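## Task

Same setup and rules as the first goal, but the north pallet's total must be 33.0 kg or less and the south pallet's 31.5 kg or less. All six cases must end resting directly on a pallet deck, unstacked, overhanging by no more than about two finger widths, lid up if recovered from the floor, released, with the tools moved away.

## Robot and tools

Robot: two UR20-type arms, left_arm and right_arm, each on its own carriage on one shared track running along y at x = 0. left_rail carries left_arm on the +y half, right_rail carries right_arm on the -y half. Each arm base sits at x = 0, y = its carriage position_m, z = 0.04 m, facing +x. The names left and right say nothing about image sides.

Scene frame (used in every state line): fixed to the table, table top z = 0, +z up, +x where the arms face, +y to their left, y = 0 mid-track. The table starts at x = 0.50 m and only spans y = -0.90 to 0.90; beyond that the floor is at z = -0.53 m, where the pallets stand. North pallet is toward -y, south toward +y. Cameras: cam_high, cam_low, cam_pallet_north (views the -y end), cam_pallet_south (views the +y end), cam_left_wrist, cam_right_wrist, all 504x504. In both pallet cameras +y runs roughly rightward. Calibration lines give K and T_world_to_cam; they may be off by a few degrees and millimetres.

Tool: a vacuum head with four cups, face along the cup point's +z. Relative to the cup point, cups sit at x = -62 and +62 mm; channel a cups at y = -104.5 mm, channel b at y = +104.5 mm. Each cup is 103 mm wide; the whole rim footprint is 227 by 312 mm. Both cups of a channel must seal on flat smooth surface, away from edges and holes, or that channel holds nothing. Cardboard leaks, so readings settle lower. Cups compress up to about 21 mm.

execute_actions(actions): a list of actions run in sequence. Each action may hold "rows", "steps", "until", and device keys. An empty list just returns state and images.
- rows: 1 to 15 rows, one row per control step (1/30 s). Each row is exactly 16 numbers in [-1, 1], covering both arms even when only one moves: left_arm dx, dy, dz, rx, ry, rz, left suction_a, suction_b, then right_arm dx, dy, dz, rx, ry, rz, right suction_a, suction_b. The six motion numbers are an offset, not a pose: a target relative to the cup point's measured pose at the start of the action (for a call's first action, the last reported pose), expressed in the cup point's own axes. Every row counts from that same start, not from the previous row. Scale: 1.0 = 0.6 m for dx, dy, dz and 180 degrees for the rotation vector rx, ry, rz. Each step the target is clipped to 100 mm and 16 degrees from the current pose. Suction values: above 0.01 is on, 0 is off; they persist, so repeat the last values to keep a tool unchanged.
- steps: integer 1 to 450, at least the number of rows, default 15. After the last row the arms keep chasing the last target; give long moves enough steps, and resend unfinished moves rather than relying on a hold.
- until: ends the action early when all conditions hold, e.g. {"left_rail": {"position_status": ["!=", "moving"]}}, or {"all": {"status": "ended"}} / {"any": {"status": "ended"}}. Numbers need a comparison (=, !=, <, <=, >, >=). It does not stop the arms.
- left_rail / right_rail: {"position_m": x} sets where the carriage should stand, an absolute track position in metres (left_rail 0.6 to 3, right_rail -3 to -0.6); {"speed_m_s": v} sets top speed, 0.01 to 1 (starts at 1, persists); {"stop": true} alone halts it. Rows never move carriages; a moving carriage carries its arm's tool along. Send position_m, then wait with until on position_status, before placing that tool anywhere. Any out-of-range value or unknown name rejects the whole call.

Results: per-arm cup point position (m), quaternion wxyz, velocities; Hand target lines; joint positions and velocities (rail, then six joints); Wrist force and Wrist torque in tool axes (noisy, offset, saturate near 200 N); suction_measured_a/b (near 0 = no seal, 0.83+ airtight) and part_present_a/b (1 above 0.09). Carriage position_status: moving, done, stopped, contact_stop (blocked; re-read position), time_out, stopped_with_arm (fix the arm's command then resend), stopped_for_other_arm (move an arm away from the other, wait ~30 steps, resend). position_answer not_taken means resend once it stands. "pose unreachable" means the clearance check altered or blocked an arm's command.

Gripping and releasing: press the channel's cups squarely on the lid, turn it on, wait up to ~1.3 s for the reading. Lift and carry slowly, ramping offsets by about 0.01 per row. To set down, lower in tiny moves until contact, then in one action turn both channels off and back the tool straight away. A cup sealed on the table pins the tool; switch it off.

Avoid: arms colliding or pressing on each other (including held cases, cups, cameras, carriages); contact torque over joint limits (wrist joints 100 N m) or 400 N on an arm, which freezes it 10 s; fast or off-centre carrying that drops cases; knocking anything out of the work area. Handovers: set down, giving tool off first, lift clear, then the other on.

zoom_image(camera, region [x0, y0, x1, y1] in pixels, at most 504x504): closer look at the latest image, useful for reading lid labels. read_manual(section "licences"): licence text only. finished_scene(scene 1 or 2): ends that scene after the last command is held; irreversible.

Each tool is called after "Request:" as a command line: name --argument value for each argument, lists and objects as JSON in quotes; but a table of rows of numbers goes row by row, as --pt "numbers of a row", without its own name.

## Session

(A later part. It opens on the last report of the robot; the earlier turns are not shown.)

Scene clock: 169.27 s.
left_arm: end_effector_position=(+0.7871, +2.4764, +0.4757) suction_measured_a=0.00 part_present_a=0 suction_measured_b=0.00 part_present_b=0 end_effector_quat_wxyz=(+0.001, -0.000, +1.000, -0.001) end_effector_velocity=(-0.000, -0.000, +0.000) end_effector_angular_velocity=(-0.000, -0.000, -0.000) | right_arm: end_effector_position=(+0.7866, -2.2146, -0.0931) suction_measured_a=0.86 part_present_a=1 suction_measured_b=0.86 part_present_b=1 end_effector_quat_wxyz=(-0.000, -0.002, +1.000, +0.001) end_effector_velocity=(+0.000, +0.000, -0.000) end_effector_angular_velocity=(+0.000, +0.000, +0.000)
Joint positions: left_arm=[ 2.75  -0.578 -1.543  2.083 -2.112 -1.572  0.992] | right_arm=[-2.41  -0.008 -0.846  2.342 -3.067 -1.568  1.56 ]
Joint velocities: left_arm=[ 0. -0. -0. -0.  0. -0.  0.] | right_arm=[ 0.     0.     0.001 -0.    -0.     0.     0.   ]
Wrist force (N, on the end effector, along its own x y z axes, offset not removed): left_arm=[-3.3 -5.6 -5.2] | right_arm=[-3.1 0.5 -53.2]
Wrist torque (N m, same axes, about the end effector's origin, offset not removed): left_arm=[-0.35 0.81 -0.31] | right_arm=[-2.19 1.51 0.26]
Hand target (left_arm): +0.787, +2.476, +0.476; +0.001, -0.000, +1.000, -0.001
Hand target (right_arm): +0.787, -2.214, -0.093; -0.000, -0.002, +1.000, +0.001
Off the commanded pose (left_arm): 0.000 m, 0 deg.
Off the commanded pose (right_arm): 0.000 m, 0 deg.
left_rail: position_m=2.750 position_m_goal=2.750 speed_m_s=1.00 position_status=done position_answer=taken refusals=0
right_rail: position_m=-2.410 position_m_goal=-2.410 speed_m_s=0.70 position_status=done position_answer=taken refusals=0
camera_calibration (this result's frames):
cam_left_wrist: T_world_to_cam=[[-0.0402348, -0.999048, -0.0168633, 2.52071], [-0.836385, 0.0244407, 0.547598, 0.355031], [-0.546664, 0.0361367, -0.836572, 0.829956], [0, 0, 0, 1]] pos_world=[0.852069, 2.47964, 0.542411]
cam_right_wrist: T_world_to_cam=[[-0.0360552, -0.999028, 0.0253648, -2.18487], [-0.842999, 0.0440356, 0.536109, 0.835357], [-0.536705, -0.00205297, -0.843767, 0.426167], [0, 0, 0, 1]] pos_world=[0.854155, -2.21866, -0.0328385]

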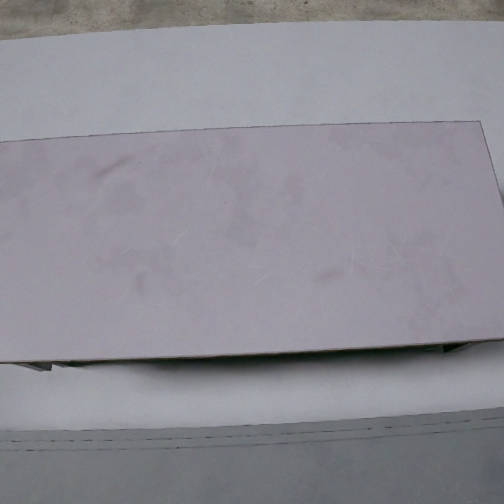

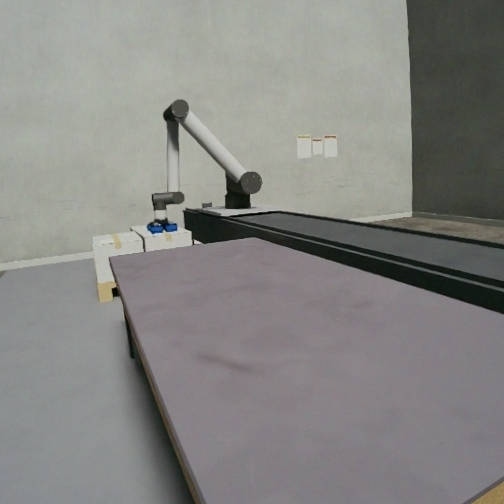

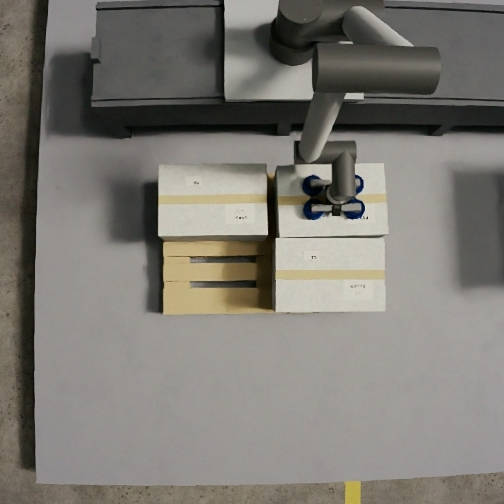

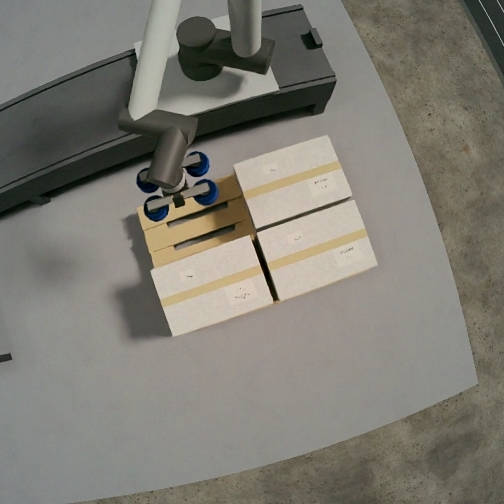

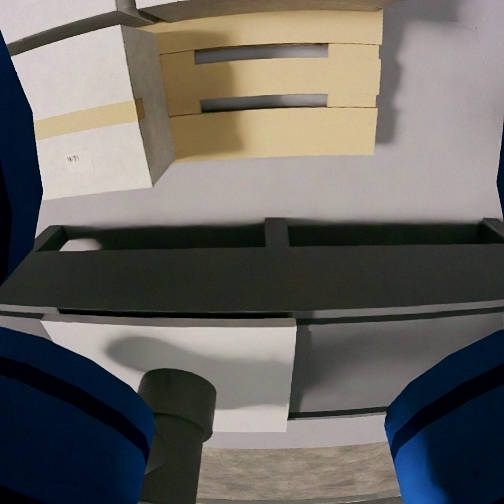

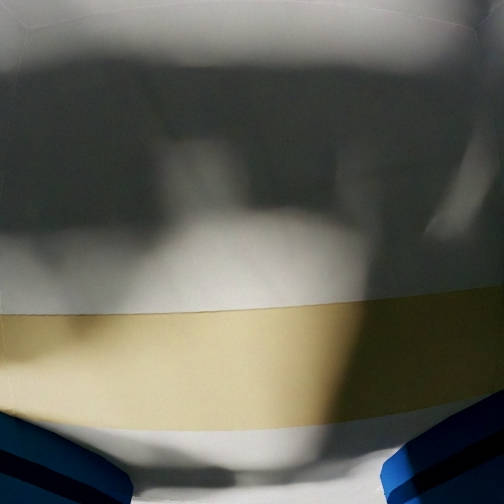

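Well aligned. Contact expected near z≈-0.15; lower to -0.135.

Request:
execute_actions --actions '[{"rows":[[0,0,0,0,0,0,0,0,0,0,0.04,0,0,0,1,1],[0,0,0,0,0,0,0,0,0,0,0.07,0,0,0,1,1]],"steps":25}]'

Scene clock: 173.93 s.
left_arm: end_effector_position=(+0.7871, +2.4764, +0.4757) suction_measured_a=0.00 part_present_a=0 suction_measured_b=0.00 part_present_b=0 end_effector_quat_wxyz=(+0.001, -0.000, +1.000, -0.001) end_effector_velocity=(-0.000, +0.000, +0.000) end_effector_angular_velocity=(-0.000, -0.000, +0.000) | right_arm: end_effector_position=(+0.7865, -2.2145, -0.1350) suction_measured_a=0.86 part_present_a=1 suction_measured_b=0.86 part_present_b=1 end_effector_quat_wxyz=(-0.000, -0.002, +1.000, +0.001) end_effector_velocity=(+0.000, +0.000, -0.001) end_effector_angular_velocity=(-0.000, -0.000, +0.000)
Joint positions: left_arm=[ 2.75  -0.578 -1.543  2.083 -2.112 -1.572  0.992] | right_arm=[-2.41  -0.008 -0.779  2.333 -3.125 -1.568  1.56 ]
Joint velocities: left_arm=[ 0.  0. -0.  0. -0.  0.  0.] | right_arm=[ 0.     0.     0.002 -0.    -0.002  0.    -0.   ]
Wrist force (N, on the end effector, along its own x y z axes, offset not removed): left_arm=[-2.7 -5.4 -5.3] | right_arm=[1.6 1.6 -53.3]
Wrist torque (N m, same axes, about the end effector's origin, offset not removed): left_arm=[-0.12 0.87 -0.41] | right_arm=[-2.31 0.79 0.21]
Hand target (left_arm): +0.787, +2.476, +0.476; +0.001, -0.000, +1.000, -0.001
Hand target (right_arm): +0.787, -2.214, -0.135; -0.000, -0.002, +1.000, +0.001
Off the commanded pose (left_arm): 0.000 m, 0 deg.
Off the commanded pose (right_arm): 0.000 m, 0 deg.
left_rail: position_m=2.750 position_m_goal=2.750 speed_m_s=1.00 position_status=done position_answer=taken refusals=0
right_rail: position_m=-2.410 position_m_goal=-2.410 speed_m_s=0.70 position_status=done position_answer=taken refusals=0
camera_calibration (this result's frames):
cam_left_wrist: T_world_to_cam=[[-0.040235, -0.999048, -0.0168633, 2.52071], [-0.836385, 0.0244409, 0.547598, 0.35503], [-0.546664, 0.0361367, -0.836572, 0.829956], [0, 0, 0, 1]] pos_world=[0.852069, 2.47964, 0.542411]
cam_right_wrist: T_world_to_cam=[[-0.0360188, -0.99903, 0.0253451, -2.18377], [-0.843001, 0.0439943, 0.536109, 0.857699], [-0.536704, -0.00205597, -0.843768, 0.390792], [0, 0, 0, 1]] pos_world=[0.854125, -2.21858, -0.074735]

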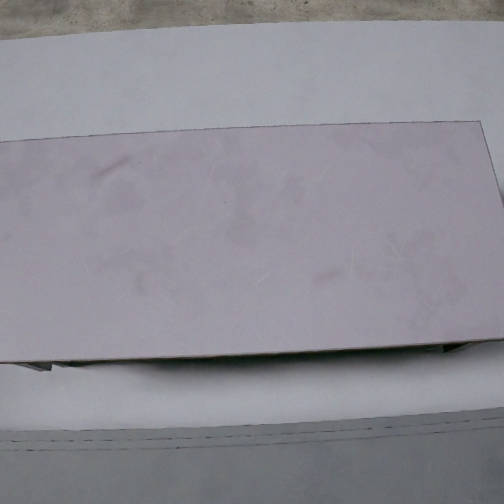

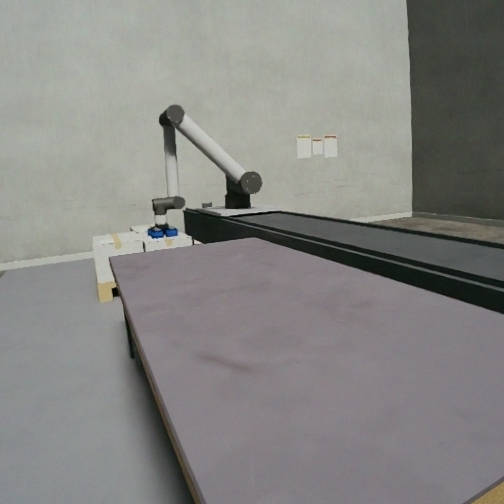

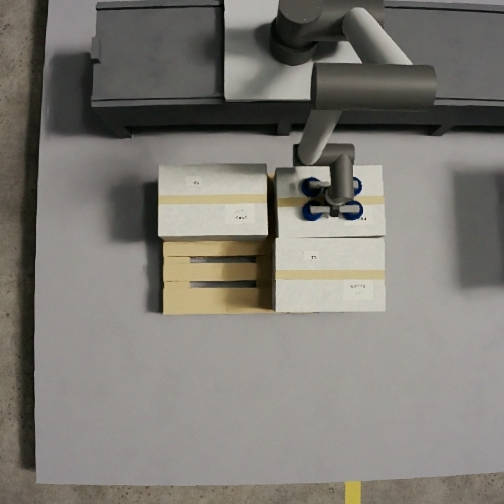

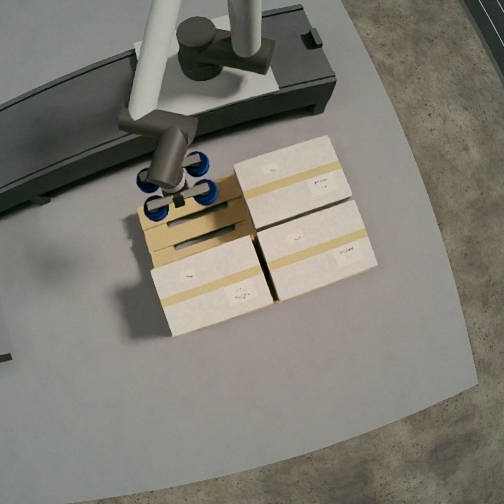

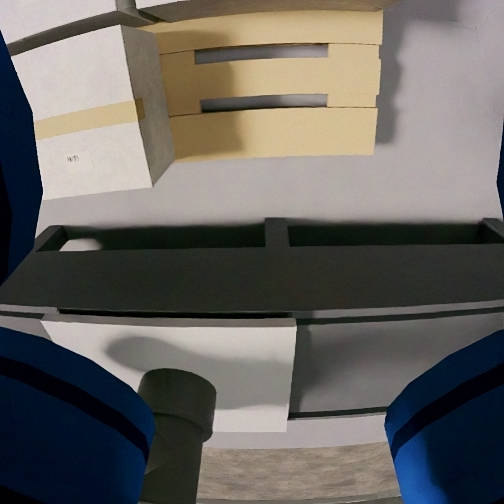

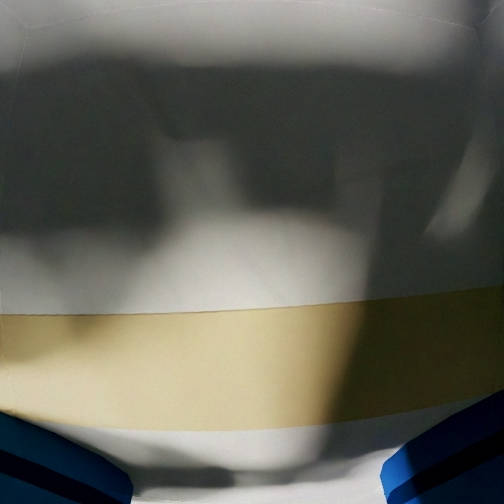

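Request:
execute_actions --actions '[{"rows":[[0,0,0,0,0,0,0,0,0,0,0.015,0,0,0,1,1]],"steps":20}]'

Scene clock: 177.80 s.
left_arm: end_effector_position=(+0.7871, +2.4764, +0.4757) suction_measured_a=0.00 part_present_a=0 suction_measured_b=0.00 part_present_b=0 end_effector_quat_wxyz=(+0.001, -0.000, +1.000, -0.001) end_effector_velocity=(-0.000, -0.000, -0.000) end_effector_angular_velocity=(+0.000, +0.000, +0.000) | right_arm: end_effector_position=(+0.7865, -2.2145, -0.1440) suction_measured_a=0.86 part_present_a=1 suction_measured_b=0.86 part_present_b=1 end_effector_quat_wxyz=(-0.000, -0.002, +1.000, +0.001) end_effector_velocity=(+0.000, +0.000, -0.001) end_effector_angular_velocity=(-0.000, -0.000, +0.000)
Joint positions: left_arm=[ 2.75  -0.578 -1.543  2.083 -2.112 -1.572  0.992] | right_arm=[-2.41  -0.008 -0.765  2.33  -3.136 -1.568  1.56 ]
Joint velocities: left_arm=[ 0. -0.  0.  0. -0. -0. -0.] | right_arm=[ 0.     0.     0.001 -0.    -0.001 -0.     0.   ]
Wrist force (N, on the end effector, along its own x y z axes, offset not removed): left_arm=[-7.4 -3.1 -5.7] | right_arm=[2.6 -2.1 -58.2]
Wrist torque (N m, same axes, about the end effector's origin, offset not removed): left_arm=[0.06 1.40 -0.25] | right_arm=[-2.69 0.74 0.18]
Hand target (left_arm): +0.787, +2.476, +0.476; +0.001, -0.000, +1.000, -0.001
Hand target (right_arm): +0.787, -2.214, -0.144; -0.000, -0.002, +1.000, +0.001
Off the commanded pose (left_arm): 0.000 m, 0 deg.
Off the commanded pose (right_arm): 0.000 m, 0 deg.
left_rail: position_m=2.750 position_m_goal=2.750 speed_m_s=1.00 position_status=done position_answer=taken refusals=0
right_rail: position_m=-2.410 position_m_goal=-2.410 speed_m_s=0.70 position_status=done position_answer=taken refusals=0
camera_calibration (this result's frames):
cam_left_wrist: T_world_to_cam=[[-0.040235, -0.999048, -0.0168631, 2.52071], [-0.836385, 0.0244409, 0.547598, 0.35503], [-0.546664, 0.0361367, -0.836572, 0.829956], [0, 0, 0, 1]] pos_world=[0.852069, 2.47964, 0.542411]
cam_right_wrist: T_world_to_cam=[[-0.0360454, -0.999028, 0.0253802, -2.18351], [-0.842998, 0.0440356, 0.536112, 0.862568], [-0.536708, -0.00207106, -0.843765, 0.383227], [0, 0, 0, 1]] pos_world=[0.854118, -2.21857, -0.0836615]

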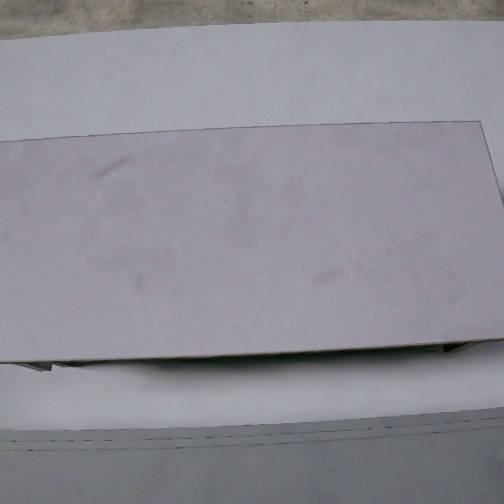

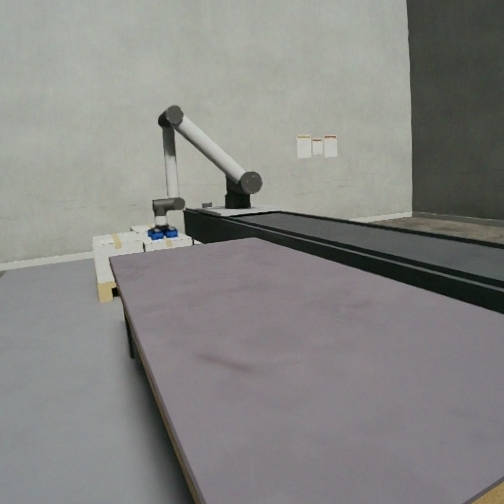

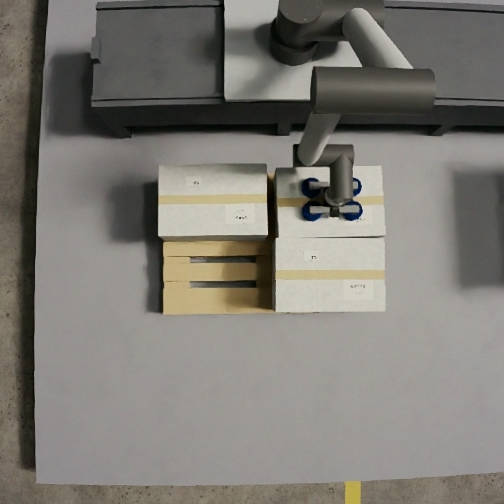

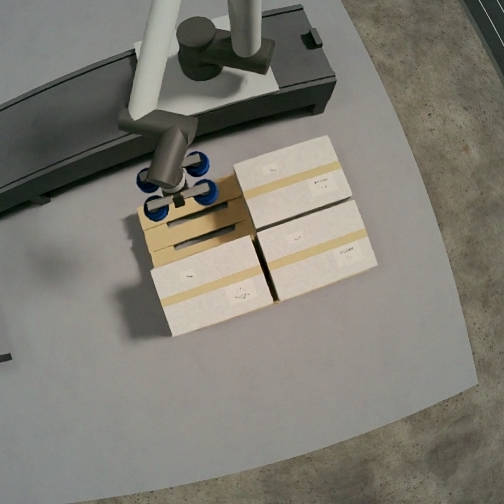

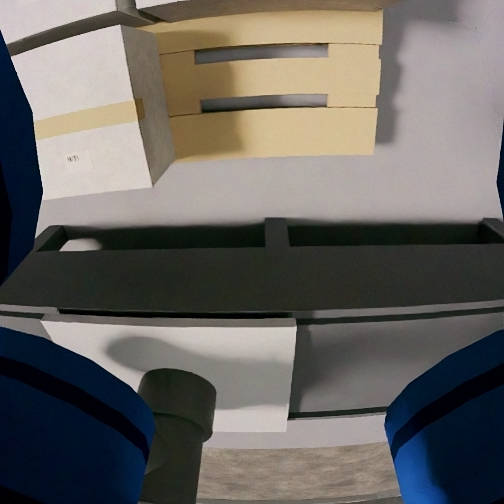

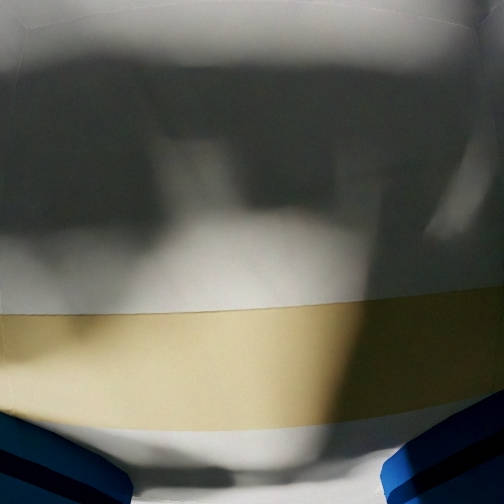

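Request:
execute_actions --actions '[{"rows":[[0,0,0,0,0,0,0,0,0,0,0.012,0,0,0,1,1]],"steps":20}]'

Scene clock: 180.27 s.
left_arm: end_effector_position=(+0.7871, +2.4764, +0.4757) suction_measured_a=0.00 part_present_a=0 suction_measured_b=0.00 part_present_b=0 end_effector_quat_wxyz=(+0.001, -0.000, +1.000, -0.001) end_effector_velocity=(-0.000, +0.000, +0.000) end_effector_angular_velocity=(-0.000, -0.000, +0.000) | right_arm: end_effector_position=(+0.7865, -2.2145, -0.1511) suction_measured_a=0.86 part_present_a=1 suction_measured_b=0.86 part_present_b=1 end_effector_quat_wxyz=(-0.000, -0.002, +1.000, +0.001) end_effector_velocity=(+0.000, +0.000, -0.000) end_effector_angular_velocity=(-0.000, -0.000, +0.000)
Joint positions: left_arm=[ 2.75  -0.578 -1.543  2.083 -2.112 -1.572  0.992] | right_arm=[-2.41  -0.008 -0.753  2.328 -3.146 -1.568  1.56 ]
Joint velocities: left_arm=[ 0.  0. -0.  0. -0.  0. -0.] | right_arm=[ 0.     0.     0.001 -0.    -0.001  0.    -0.   ]
Wrist force (N, on the end effector, along its own x y z axes, offset not removed): left_arm=[-4.8 0.9 -5.9] | right_arm=[3.8 -4.0 -60.8]
Wrist torque (N m, same axes, about the end effector's origin, offset not removed): left_arm=[0.55 1.24 -0.37] | right_arm=[-3.05 0.62 0.35]
Hand target (left_arm): +0.787, +2.476, +0.476; +0.001, -0.000, +1.000, -0.001
Hand target (right_arm): +0.787, -2.214, -0.151; -0.000, -0.002, +1.000, +0.001
Off the commanded pose (left_arm): 0.000 m, 0 deg.
Off the commanded pose (right_arm): 0.000 m, 0 deg.
left_rail: position_m=2.750 position_m_goal=2.750 speed_m_s=1.00 position_status=done position_answer=taken refusals=0
right_rail: position_m=-2.410 position_m_goal=-2.410 speed_m_s=0.70 position_status=done position_answer=taken refusals=0
camera_calibration (this result's frames):
cam_left_wrist: T_world_to_cam=[[-0.0402348, -0.999048, -0.0168635, 2.52071], [-0.836385, 0.0244406, 0.547598, 0.355031], [-0.546664, 0.0361368, -0.836572, 0.829955], [0, 0, 0, 1]] pos_world=[0.852069, 2.47964, 0.542411]
cam_right_wrist: T_world_to_cam=[[-0.036029, -0.999029, 0.0253401, -2.18332], [-0.842997, 0.0440003, 0.536116, 0.866312], [-0.536711, -0.00204584, -0.843764, 0.377257], [0, 0, 0, 1]] pos_world=[0.854113, -2.21855, -0.090803]

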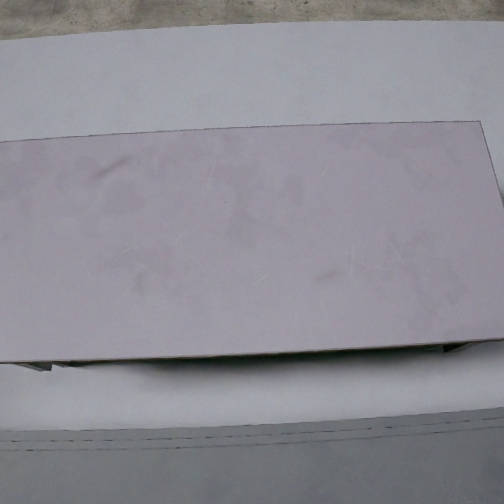

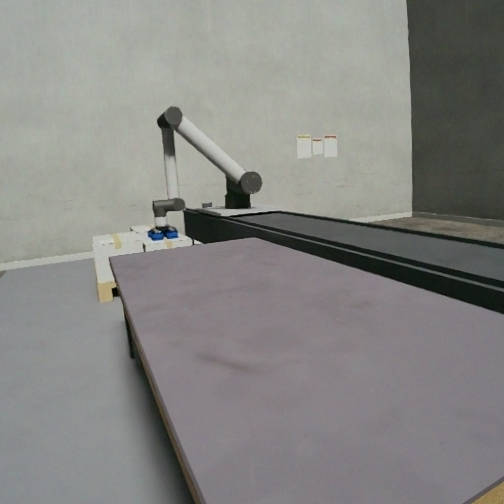

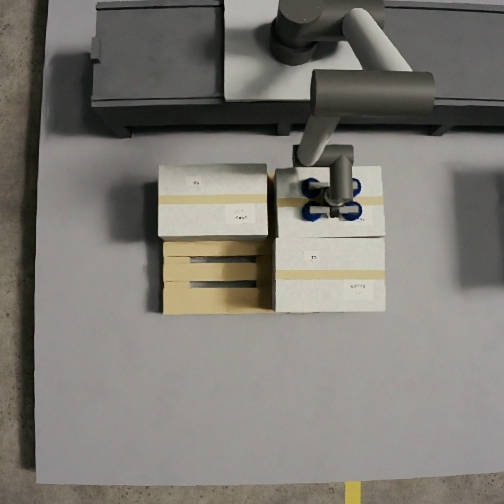

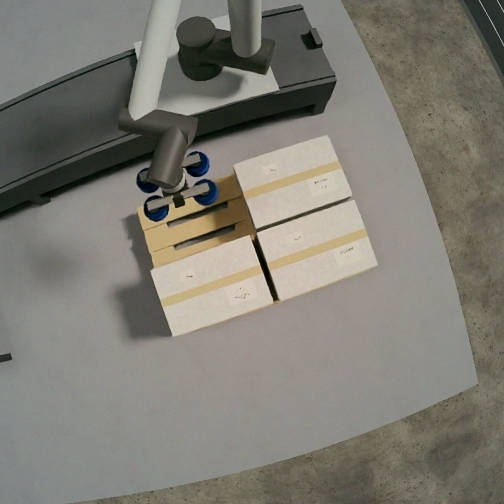

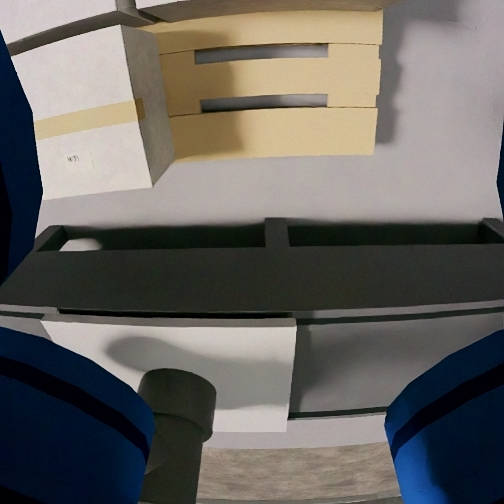

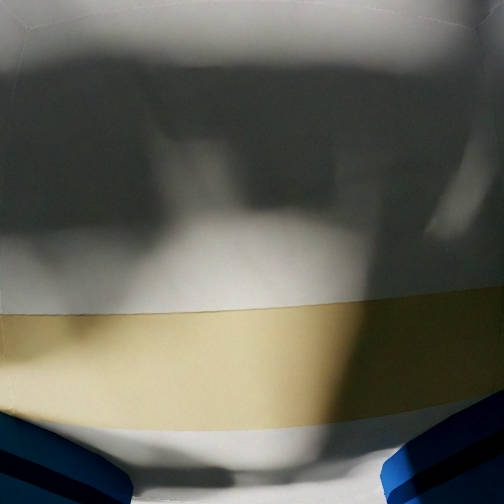

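Request:
execute_actions --actions '[{"rows":[[-0.1,0.15,0.15,0,0,0,0,0,0,0,-0.1,0,0,0,0,0],[-0.3,0.45,0.4,0,0,0,0,0,0,0,-0.5,0,0,0,0,0],[-0.587,0.927,0.893,0,0,0,0,0,0,0,-1,0,0,0,0,0]],"steps":60}]'

Scene clock: 191.97 s.
left_arm: end_effector_position=(+1.1262, +3.0234, -0.0485) suction_measured_a=0.00 part_present_a=0 suction_measured_b=0.00 part_present_b=0 end_effector_quat_wxyz=(+0.001, -0.001, +1.000, -0.000) end_effector_velocity=(+0.089, +0.072, -0.084) end_effector_angular_velocity=(-0.003, +0.002, -0.003) | right_arm: end_effector_position=(+0.7866, -2.2157, +0.4492) suction_measured_a=0.00 part_present_a=0 suction_measured_b=0.00 part_present_b=0 end_effector_quat_wxyz=(-0.000, -0.002, +1.000, +0.001) end_effector_velocity=(+0.000, -0.000, +0.002) end_effector_angular_velocity=(-0.000, +0.001, +0.000)
Joint positions: left_arm=[ 2.75   0.064 -0.765  1.82  -2.628 -1.571  1.634] | right_arm=[-2.41  -0.009 -1.551  2.133 -2.153 -1.568  1.558]
Joint velocities: left_arm=[ 0.     0.058  0.15  -0.176  0.029 -0.003  0.061] | right_arm=[ 0.    -0.    -0.002 -0.003  0.006 -0.    -0.   ]
Wrist force (N, on the end effector, along its own x y z axes, offset not removed): left_arm=[-6.6 -6.6 -1.7] | right_arm=[5.6 1.1 0.3]
Wrist torque (N m, same axes, about the end effector's origin, offset not removed): left_arm=[-0.40 1.24 -0.33] | right_arm=[0.56 -0.41 0.28]
Hand target (left_arm): +1.138, +3.033, -0.059; +0.001, -0.000, +1.000, -0.000
Hand target (right_arm): +0.787, -2.216, +0.450; -0.000, -0.002, +1.000, +0.001
Off the commanded pose (left_arm): 0.020 m, 0 deg.
Off the commanded pose (right_arm): 0.001 m, 0 deg.
left_rail: position_m=2.750 position_m_goal=2.750 speed_m_s=1.00 position_status=done position_answer=taken refusals=0
right_rail: position_m=-2.410 position_m_goal=-2.410 speed_m_s=0.70 position_status=done position_answer=taken refusals=0
camera_calibration (this result's frames):
cam_left_wrist: T_world_to_cam=[[-0.0396203, -0.999045, -0.0184003, 3.07124], [-0.837137, 0.0231339, 0.546504, 0.917056], [-0.545556, 0.0370562, -0.837254, 0.552972], [0, 0, 0, 1]] pos_world=[1.19106, 3.02661, 0.0183156]
cam_right_wrist: T_world_to_cam=[[-0.0360342, -0.999029, 0.0253352, -2.19968], [-0.843044, 0.0440019, 0.536042, 0.544608], [-0.536636, -0.00204286, -0.843811, 0.883796], [0, 0, 0, 1]] pos_world=[0.854142, -2.21971, 0.509554]

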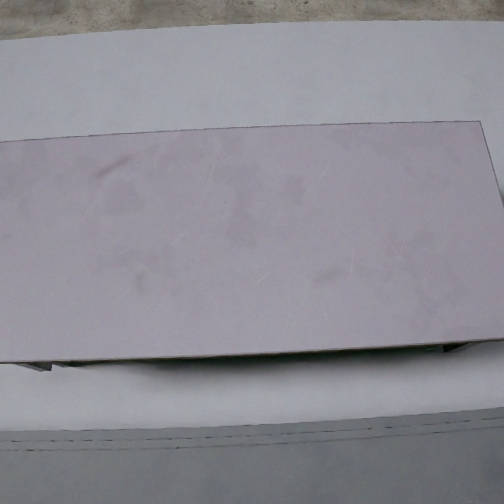

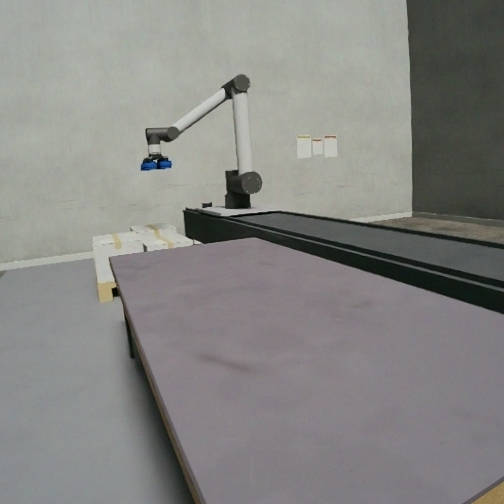

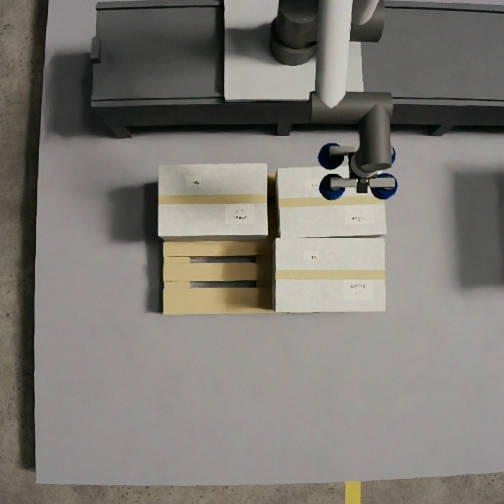

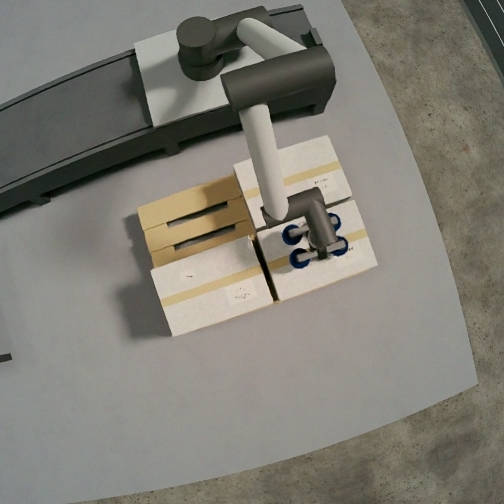

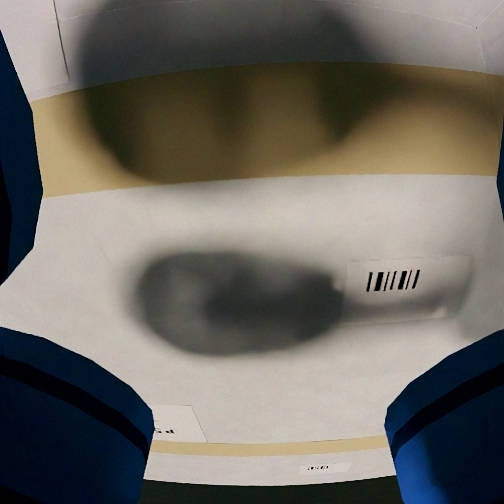

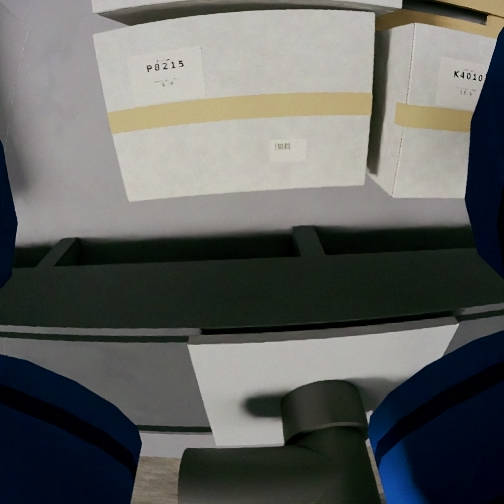

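A placed. Now descend on D to z≈-0.10 with suction.

Request:
execute_actions --actions '[{"rows":[[0,0,0.03,0,0,0,1,1,0,0,0,0,0,0,0,0],[0,0,0.065,0,0,0,1,1,0,0,0,0,0,0,0,0]],"steps":45}]'

Scene clock: 198.10 s.
left_arm: end_effector_position=(+1.1263, +3.0235, -0.0875) suction_measured_a=0.00 part_present_a=0 suction_measured_b=0.00 part_present_b=0 end_effector_quat_wxyz=(+0.001, -0.001, +1.000, -0.000) end_effector_velocity=(-0.000, -0.000, -0.000) end_effector_angular_velocity=(-0.000, +0.000, -0.000) | right_arm: end_effector_position=(+0.7866, -2.2157, +0.4492) suction_measured_a=0.00 part_present_a=0 suction_measured_b=0.00 part_present_b=0 end_effector_quat_wxyz=(-0.000, -0.002, +1.000, +0.001) end_effector_velocity=(+0.000, -0.000, -0.000) end_effector_angular_velocity=(+0.000, +0.000, +0.000)
Joint positions: left_arm=[ 2.75   0.064 -0.724  1.816 -2.665 -1.571  1.634] | right_arm=[-2.41  -0.009 -1.551  2.133 -2.153 -1.568  1.558]
Joint velocities: left_arm=[ 0. -0.  0.  0. -0.  0. -0.] | right_arm=[ 0. -0.  0.  0. -0. -0. -0.]
Wrist force (N, on the end effector, along its own x y z axes, offset not removed): left_arm=[-2.5 -3.7 -10.7] | right_arm=[2.4 7.0 -4.3]
Wrist torque (N m, same axes, about the end effector's origin, offset not removed): left_arm=[-0.09 0.85 -0.34] | right_arm=[1.40 0.03 0.31]
Hand target (left_arm): +1.126, +3.024, -0.087; +0.001, -0.001, +1.000, -0.000
Hand target (right_arm): +0.787, -2.216, +0.449; -0.000, -0.002, +1.000, +0.001
Off the commanded pose (left_arm): 0.000 m, 0 deg.
Off the commanded pose (right_arm): 0.000 m, 0 deg.
left_rail: position_m=2.750 position_m_goal=2.750 speed_m_s=1.00 position_status=done position_answer=taken refusals=0
right_rail: position_m=-2.410 position_m_goal=-2.410 speed_m_s=0.70 position_status=done position_answer=taken refusals=0
camera_calibration (this result's frames):
cam_left_wrist: T_world_to_cam=[[-0.0396198, -0.999045, -0.0184008, 3.07055], [-0.837139, 0.0231333, 0.546501, 0.938401], [-0.545554, 0.0370563, -0.837256, 0.52035], [0, 0, 0, 1]] pos_world=[1.19111, 3.02663, -0.0206707]
cam_right_wrist: T_world_to_cam=[[-0.0360315, -0.999029, 0.0253374, -2.1997], [-0.843046, 0.0440007, 0.536039, 0.544611], [-0.536633, -0.00204631, -0.843813, 0.883791], [0, 0, 0, 1]] pos_world=[0.854145, -2.21972, 0.509557]

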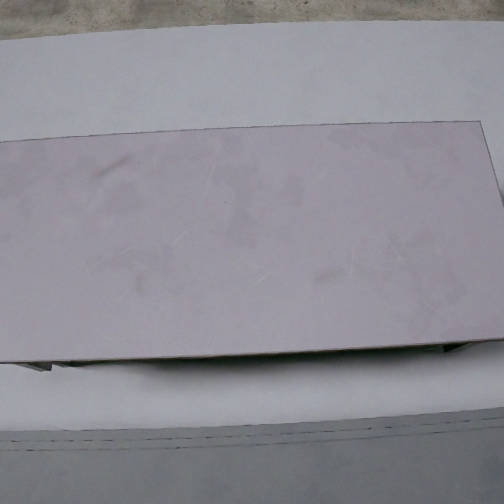

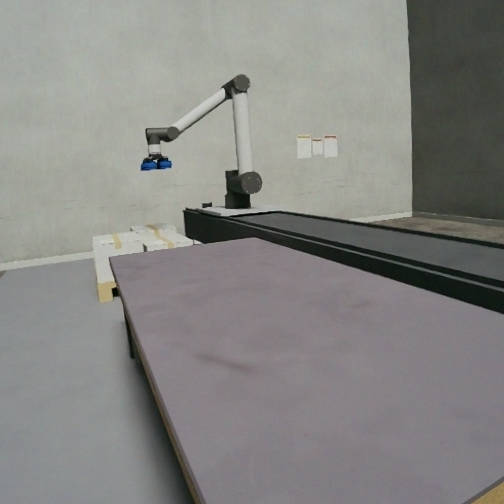

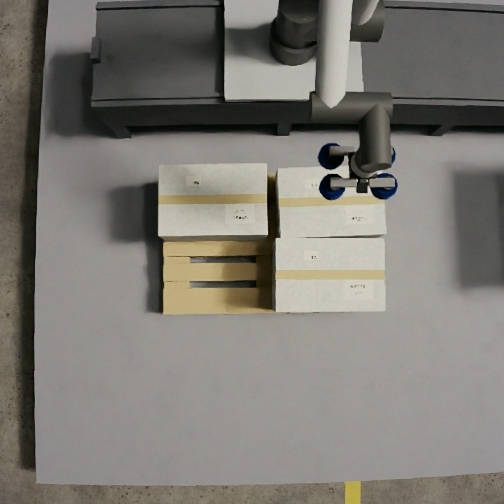

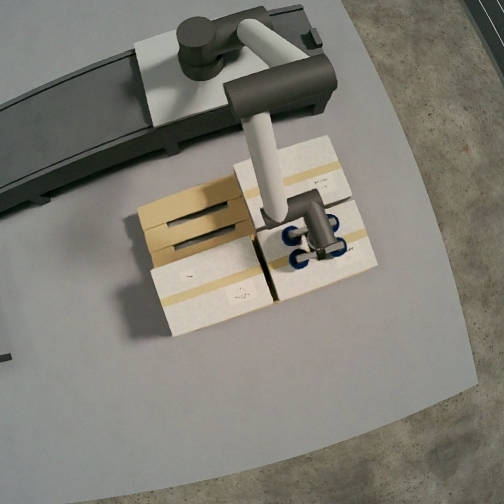

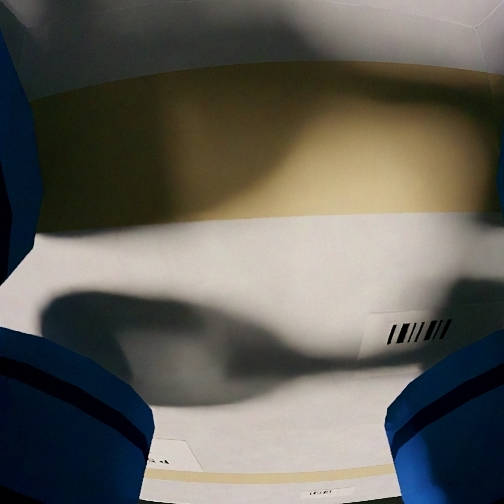

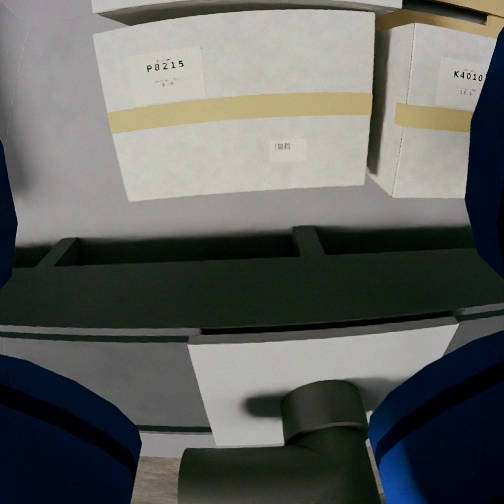

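Request:
execute_actions --actions '[{"rows":[[0,0,0.02,0,0,0,1,1,0,0,0,0,0,0,0,0],[0,0,0.04,0,0,0,1,1,0,0,0,0,0,0,0,0]],"steps":45}]'

Scene clock: 207.20 s.
left_arm: end_effector_position=(+1.1263, +3.0234, -0.1115) suction_measured_a=0.00 part_present_a=0 suction_measured_b=0.00 part_present_b=0 end_effector_quat_wxyz=(+0.001, -0.001, +1.000, -0.000) end_effector_velocity=(-0.000, -0.000, -0.000) end_effector_angular_velocity=(-0.000, +0.000, -0.000) | right_arm: end_effector_position=(+0.7866, -2.2157, +0.4492) suction_measured_a=0.00 part_present_a=0 suction_measured_b=0.00 part_present_b=0 end_effector_quat_wxyz=(-0.000, -0.002, +1.000, +0.001) end_effector_velocity=(-0.000, +0.000, +0.000) end_effector_angular_velocity=(-0.000, +0.000, +0.000)
Joint positions: left_arm=[ 2.75   0.064 -0.698  1.813 -2.687 -1.571  1.634] | right_arm=[-2.41  -0.009 -1.551  2.133 -2.153 -1.568  1.558]
Joint velocities: left_arm=[ 0.  0.  0.  0. -0.  0.  0.] | right_arm=[ 0.  0. -0.  0.  0. -0.  0.]
Wrist force (N, on the end effector, along its own x y z axes, offset not removed): left_arm=[-9.2 -5.4 -9.4] | right_arm=[1.3 2.2 -3.6]
Wrist torque (N m, same axes, about the end effector's origin, offset not removed): left_arm=[-0.35 1.71 -0.34] | right_arm=[0.64 0.08 0.30]
Hand target (left_arm): +1.126, +3.024, -0.111; +0.001, -0.001, +1.000, -0.000
Hand target (right_arm): +0.787, -2.216, +0.449; -0.000, -0.002, +1.000, +0.001
Off the commanded pose (left_arm): 0.000 m, 0 deg.
Off the commanded pose (right_arm): 0.000 m, 0 deg.
left_rail: position_m=2.750 position_m_goal=2.750 speed_m_s=1.00 position_status=done position_answer=taken refusals=0
right_rail: position_m=-2.410 position_m_goal=-2.410 speed_m_s=0.70 position_status=done position_answer=taken refusals=0
camera_calibration (this result's frames):
cam_left_wrist: T_world_to_cam=[[-0.0396236, -0.999045, -0.0184017, 3.07009], [-0.83714, 0.0231361, 0.5465, 0.951533], [-0.545552, 0.0370591, -0.837257, 0.500271], [0, 0, 0, 1]] pos_world=[1.19114, 3.02661, -0.0446618]
cam_right_wrist: T_world_to_cam=[[-0.036034, -0.999029, 0.0253375, -2.19969], [-0.843044, 0.0440029, 0.536042, 0.544611], [-0.536636, -0.00204491, -0.843811, 0.883791], [0, 0, 0, 1]] pos_world=[0.854142, -2.21971, 0.509553]

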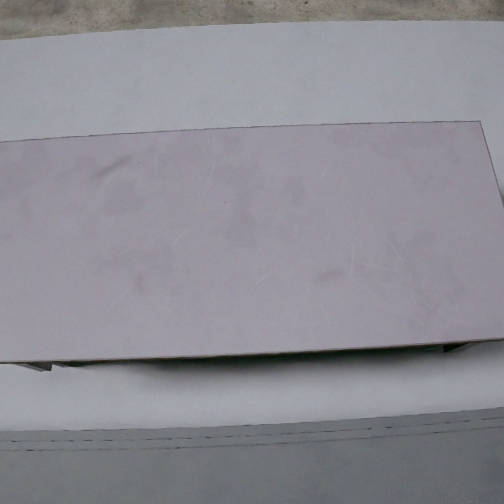

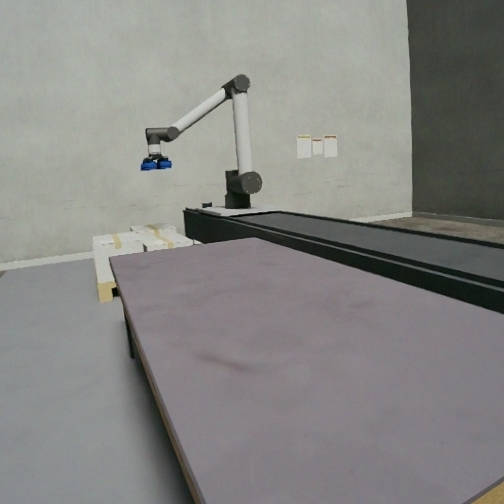

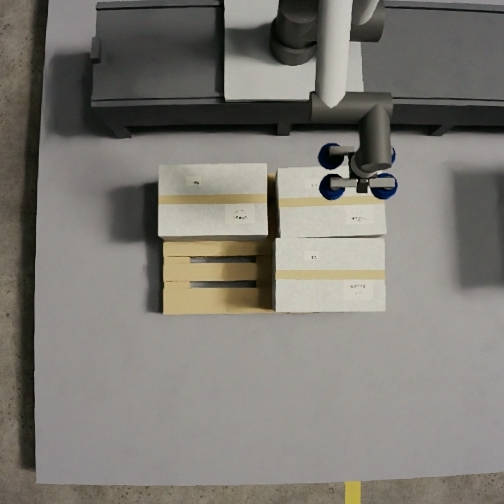

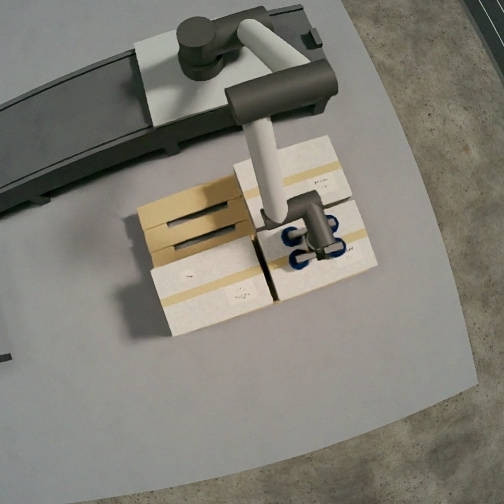

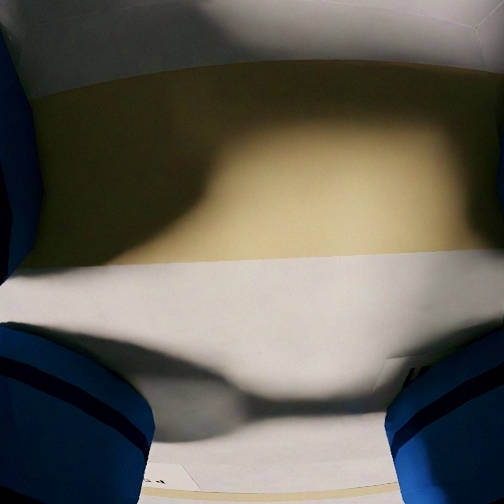

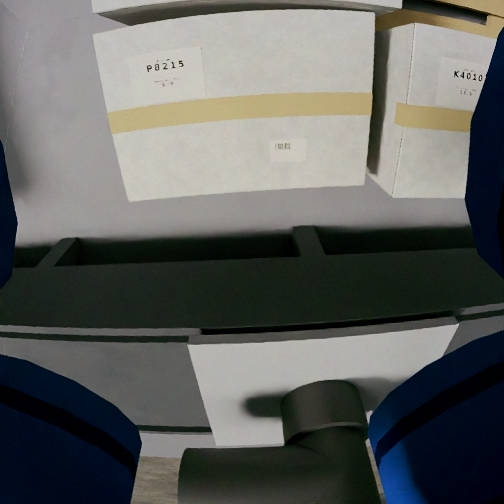

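Request:
execute_actions --actions '[{"rows":[[0,0,0.02,0,0,0,1,1,0,0,0,0,0,0,0,0],[0,0,0.04,0,0,0,1,1,0,0,0,0,0,0,0,0]],"steps":45}]'

Scene clock: 210.80 s.
left_arm: end_effector_position=(+1.1263, +3.0235, -0.1355) suction_measured_a=0.95 part_present_a=1 suction_measured_b=0.95 part_present_b=1 end_effector_quat_wxyz=(+0.001, -0.001, +1.000, -0.000) end_effector_velocity=(-0.000, -0.000, -0.000) end_effector_angular_velocity=(-0.000, +0.000, +0.000) | right_arm: end_effector_position=(+0.7866, -2.2157, +0.4492) suction_measured_a=0.00 part_present_a=0 suction_measured_b=0.00 part_present_b=0 end_effector_quat_wxyz=(-0.000, -0.002, +1.000, +0.001) end_effector_velocity=(-0.000, +0.000, +0.000) end_effector_angular_velocity=(+0.000, -0.000, +0.000)
Joint positions: left_arm=[ 2.75   0.064 -0.672  1.808 -2.709 -1.571  1.634] | right_arm=[-2.41  -0.009 -1.551  2.133 -2.153 -1.568  1.558]
Joint velocities: left_arm=[ 0.  0.  0. -0. -0. -0. -0.] | right_arm=[ 0.  0. -0.  0. -0.  0.  0.]
Wrist force (N, on the end effector, along its own x y z axes, offset not removed): left_arm=[-1.7 -9.2 -38.8] | right_arm=[0.1 4.8 0.5]
Wrist torque (N m, same axes, about the end effector's origin, offset not removed): left_arm=[-2.49 5.19 -0.39] | right_arm=[1.18 0.17 0.35]
Hand target (left_arm): +1.126, +3.024, -0.135; +0.001, -0.001, +1.000, -0.000
Hand target (right_arm): +0.787, -2.216, +0.449; -0.000, -0.002, +1.000, +0.001
Off the commanded pose (left_arm): 0.000 m, 0 deg.
Off the commanded pose (right_arm): 0.000 m, 0 deg.
left_rail: position_m=2.750 position_m_goal=2.750 speed_m_s=1.00 position_status=done position_answer=taken refusals=0
right_rail: position_m=-2.410 position_m_goal=-2.410 speed_m_s=0.70 position_status=done position_answer=taken refusals=0
camera_calibration (this result's frames):
cam_left_wrist: T_world_to_cam=[[-0.0396033, -0.999046, -0.0184024, 3.06968], [-0.837144, 0.0231189, 0.546494, 0.964714], [-0.545548, 0.0370484, -0.837261, 0.480225], [0, 0, 0, 1]] pos_world=[1.19116, 3.02665, -0.0686483]
cam_right_wrist: T_world_to_cam=[[-0.0360315, -0.999029, 0.0253376, -2.1997], [-0.843044, 0.0440009, 0.536042, 0.54461], [-0.536636, -0.00204637, -0.843811, 0.88379], [0, 0, 0, 1]] pos_world=[0.854146, -2.21972, 0.509553]

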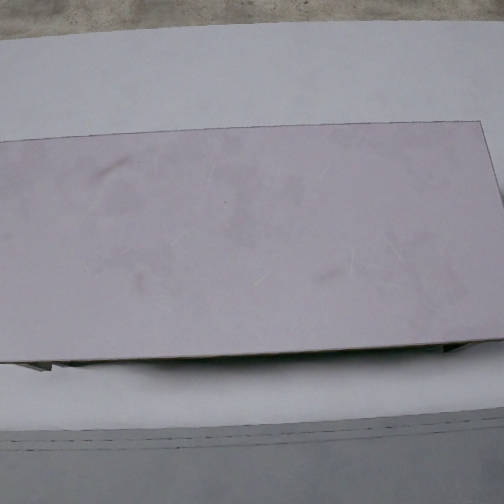

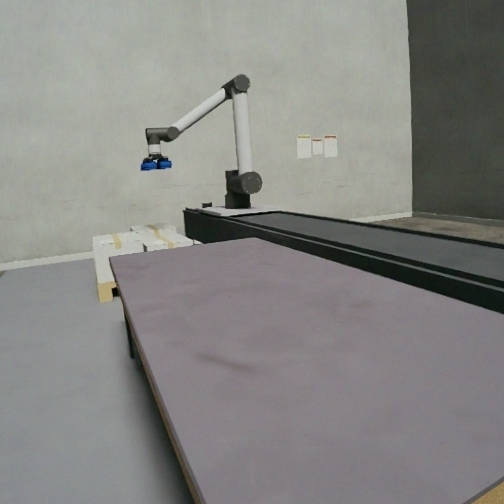

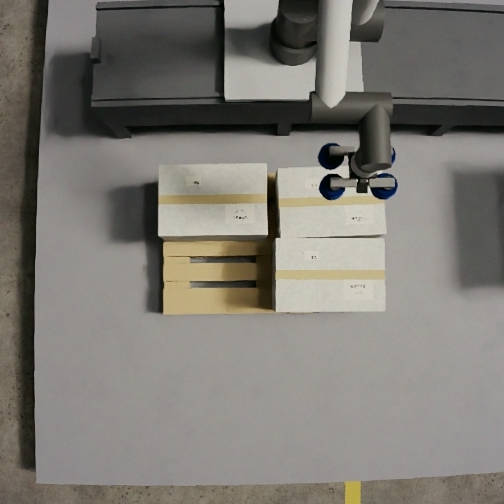

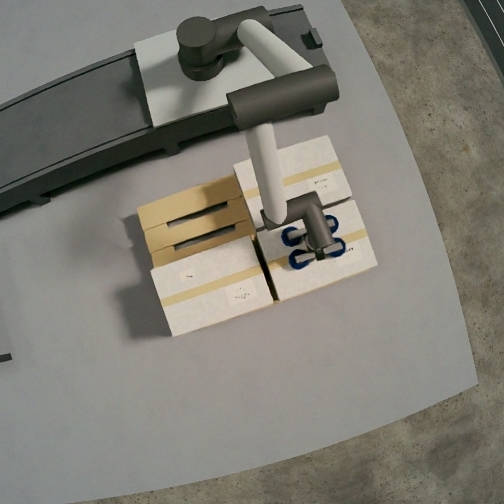

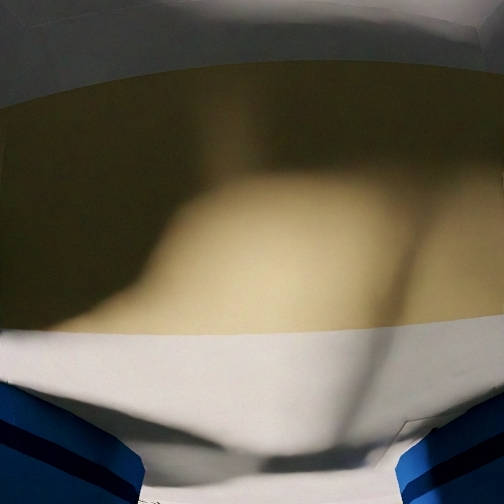

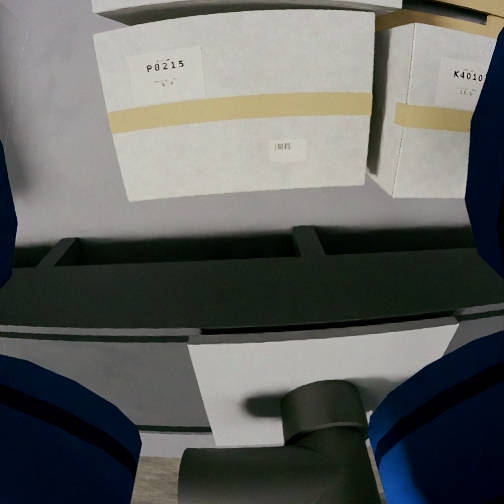

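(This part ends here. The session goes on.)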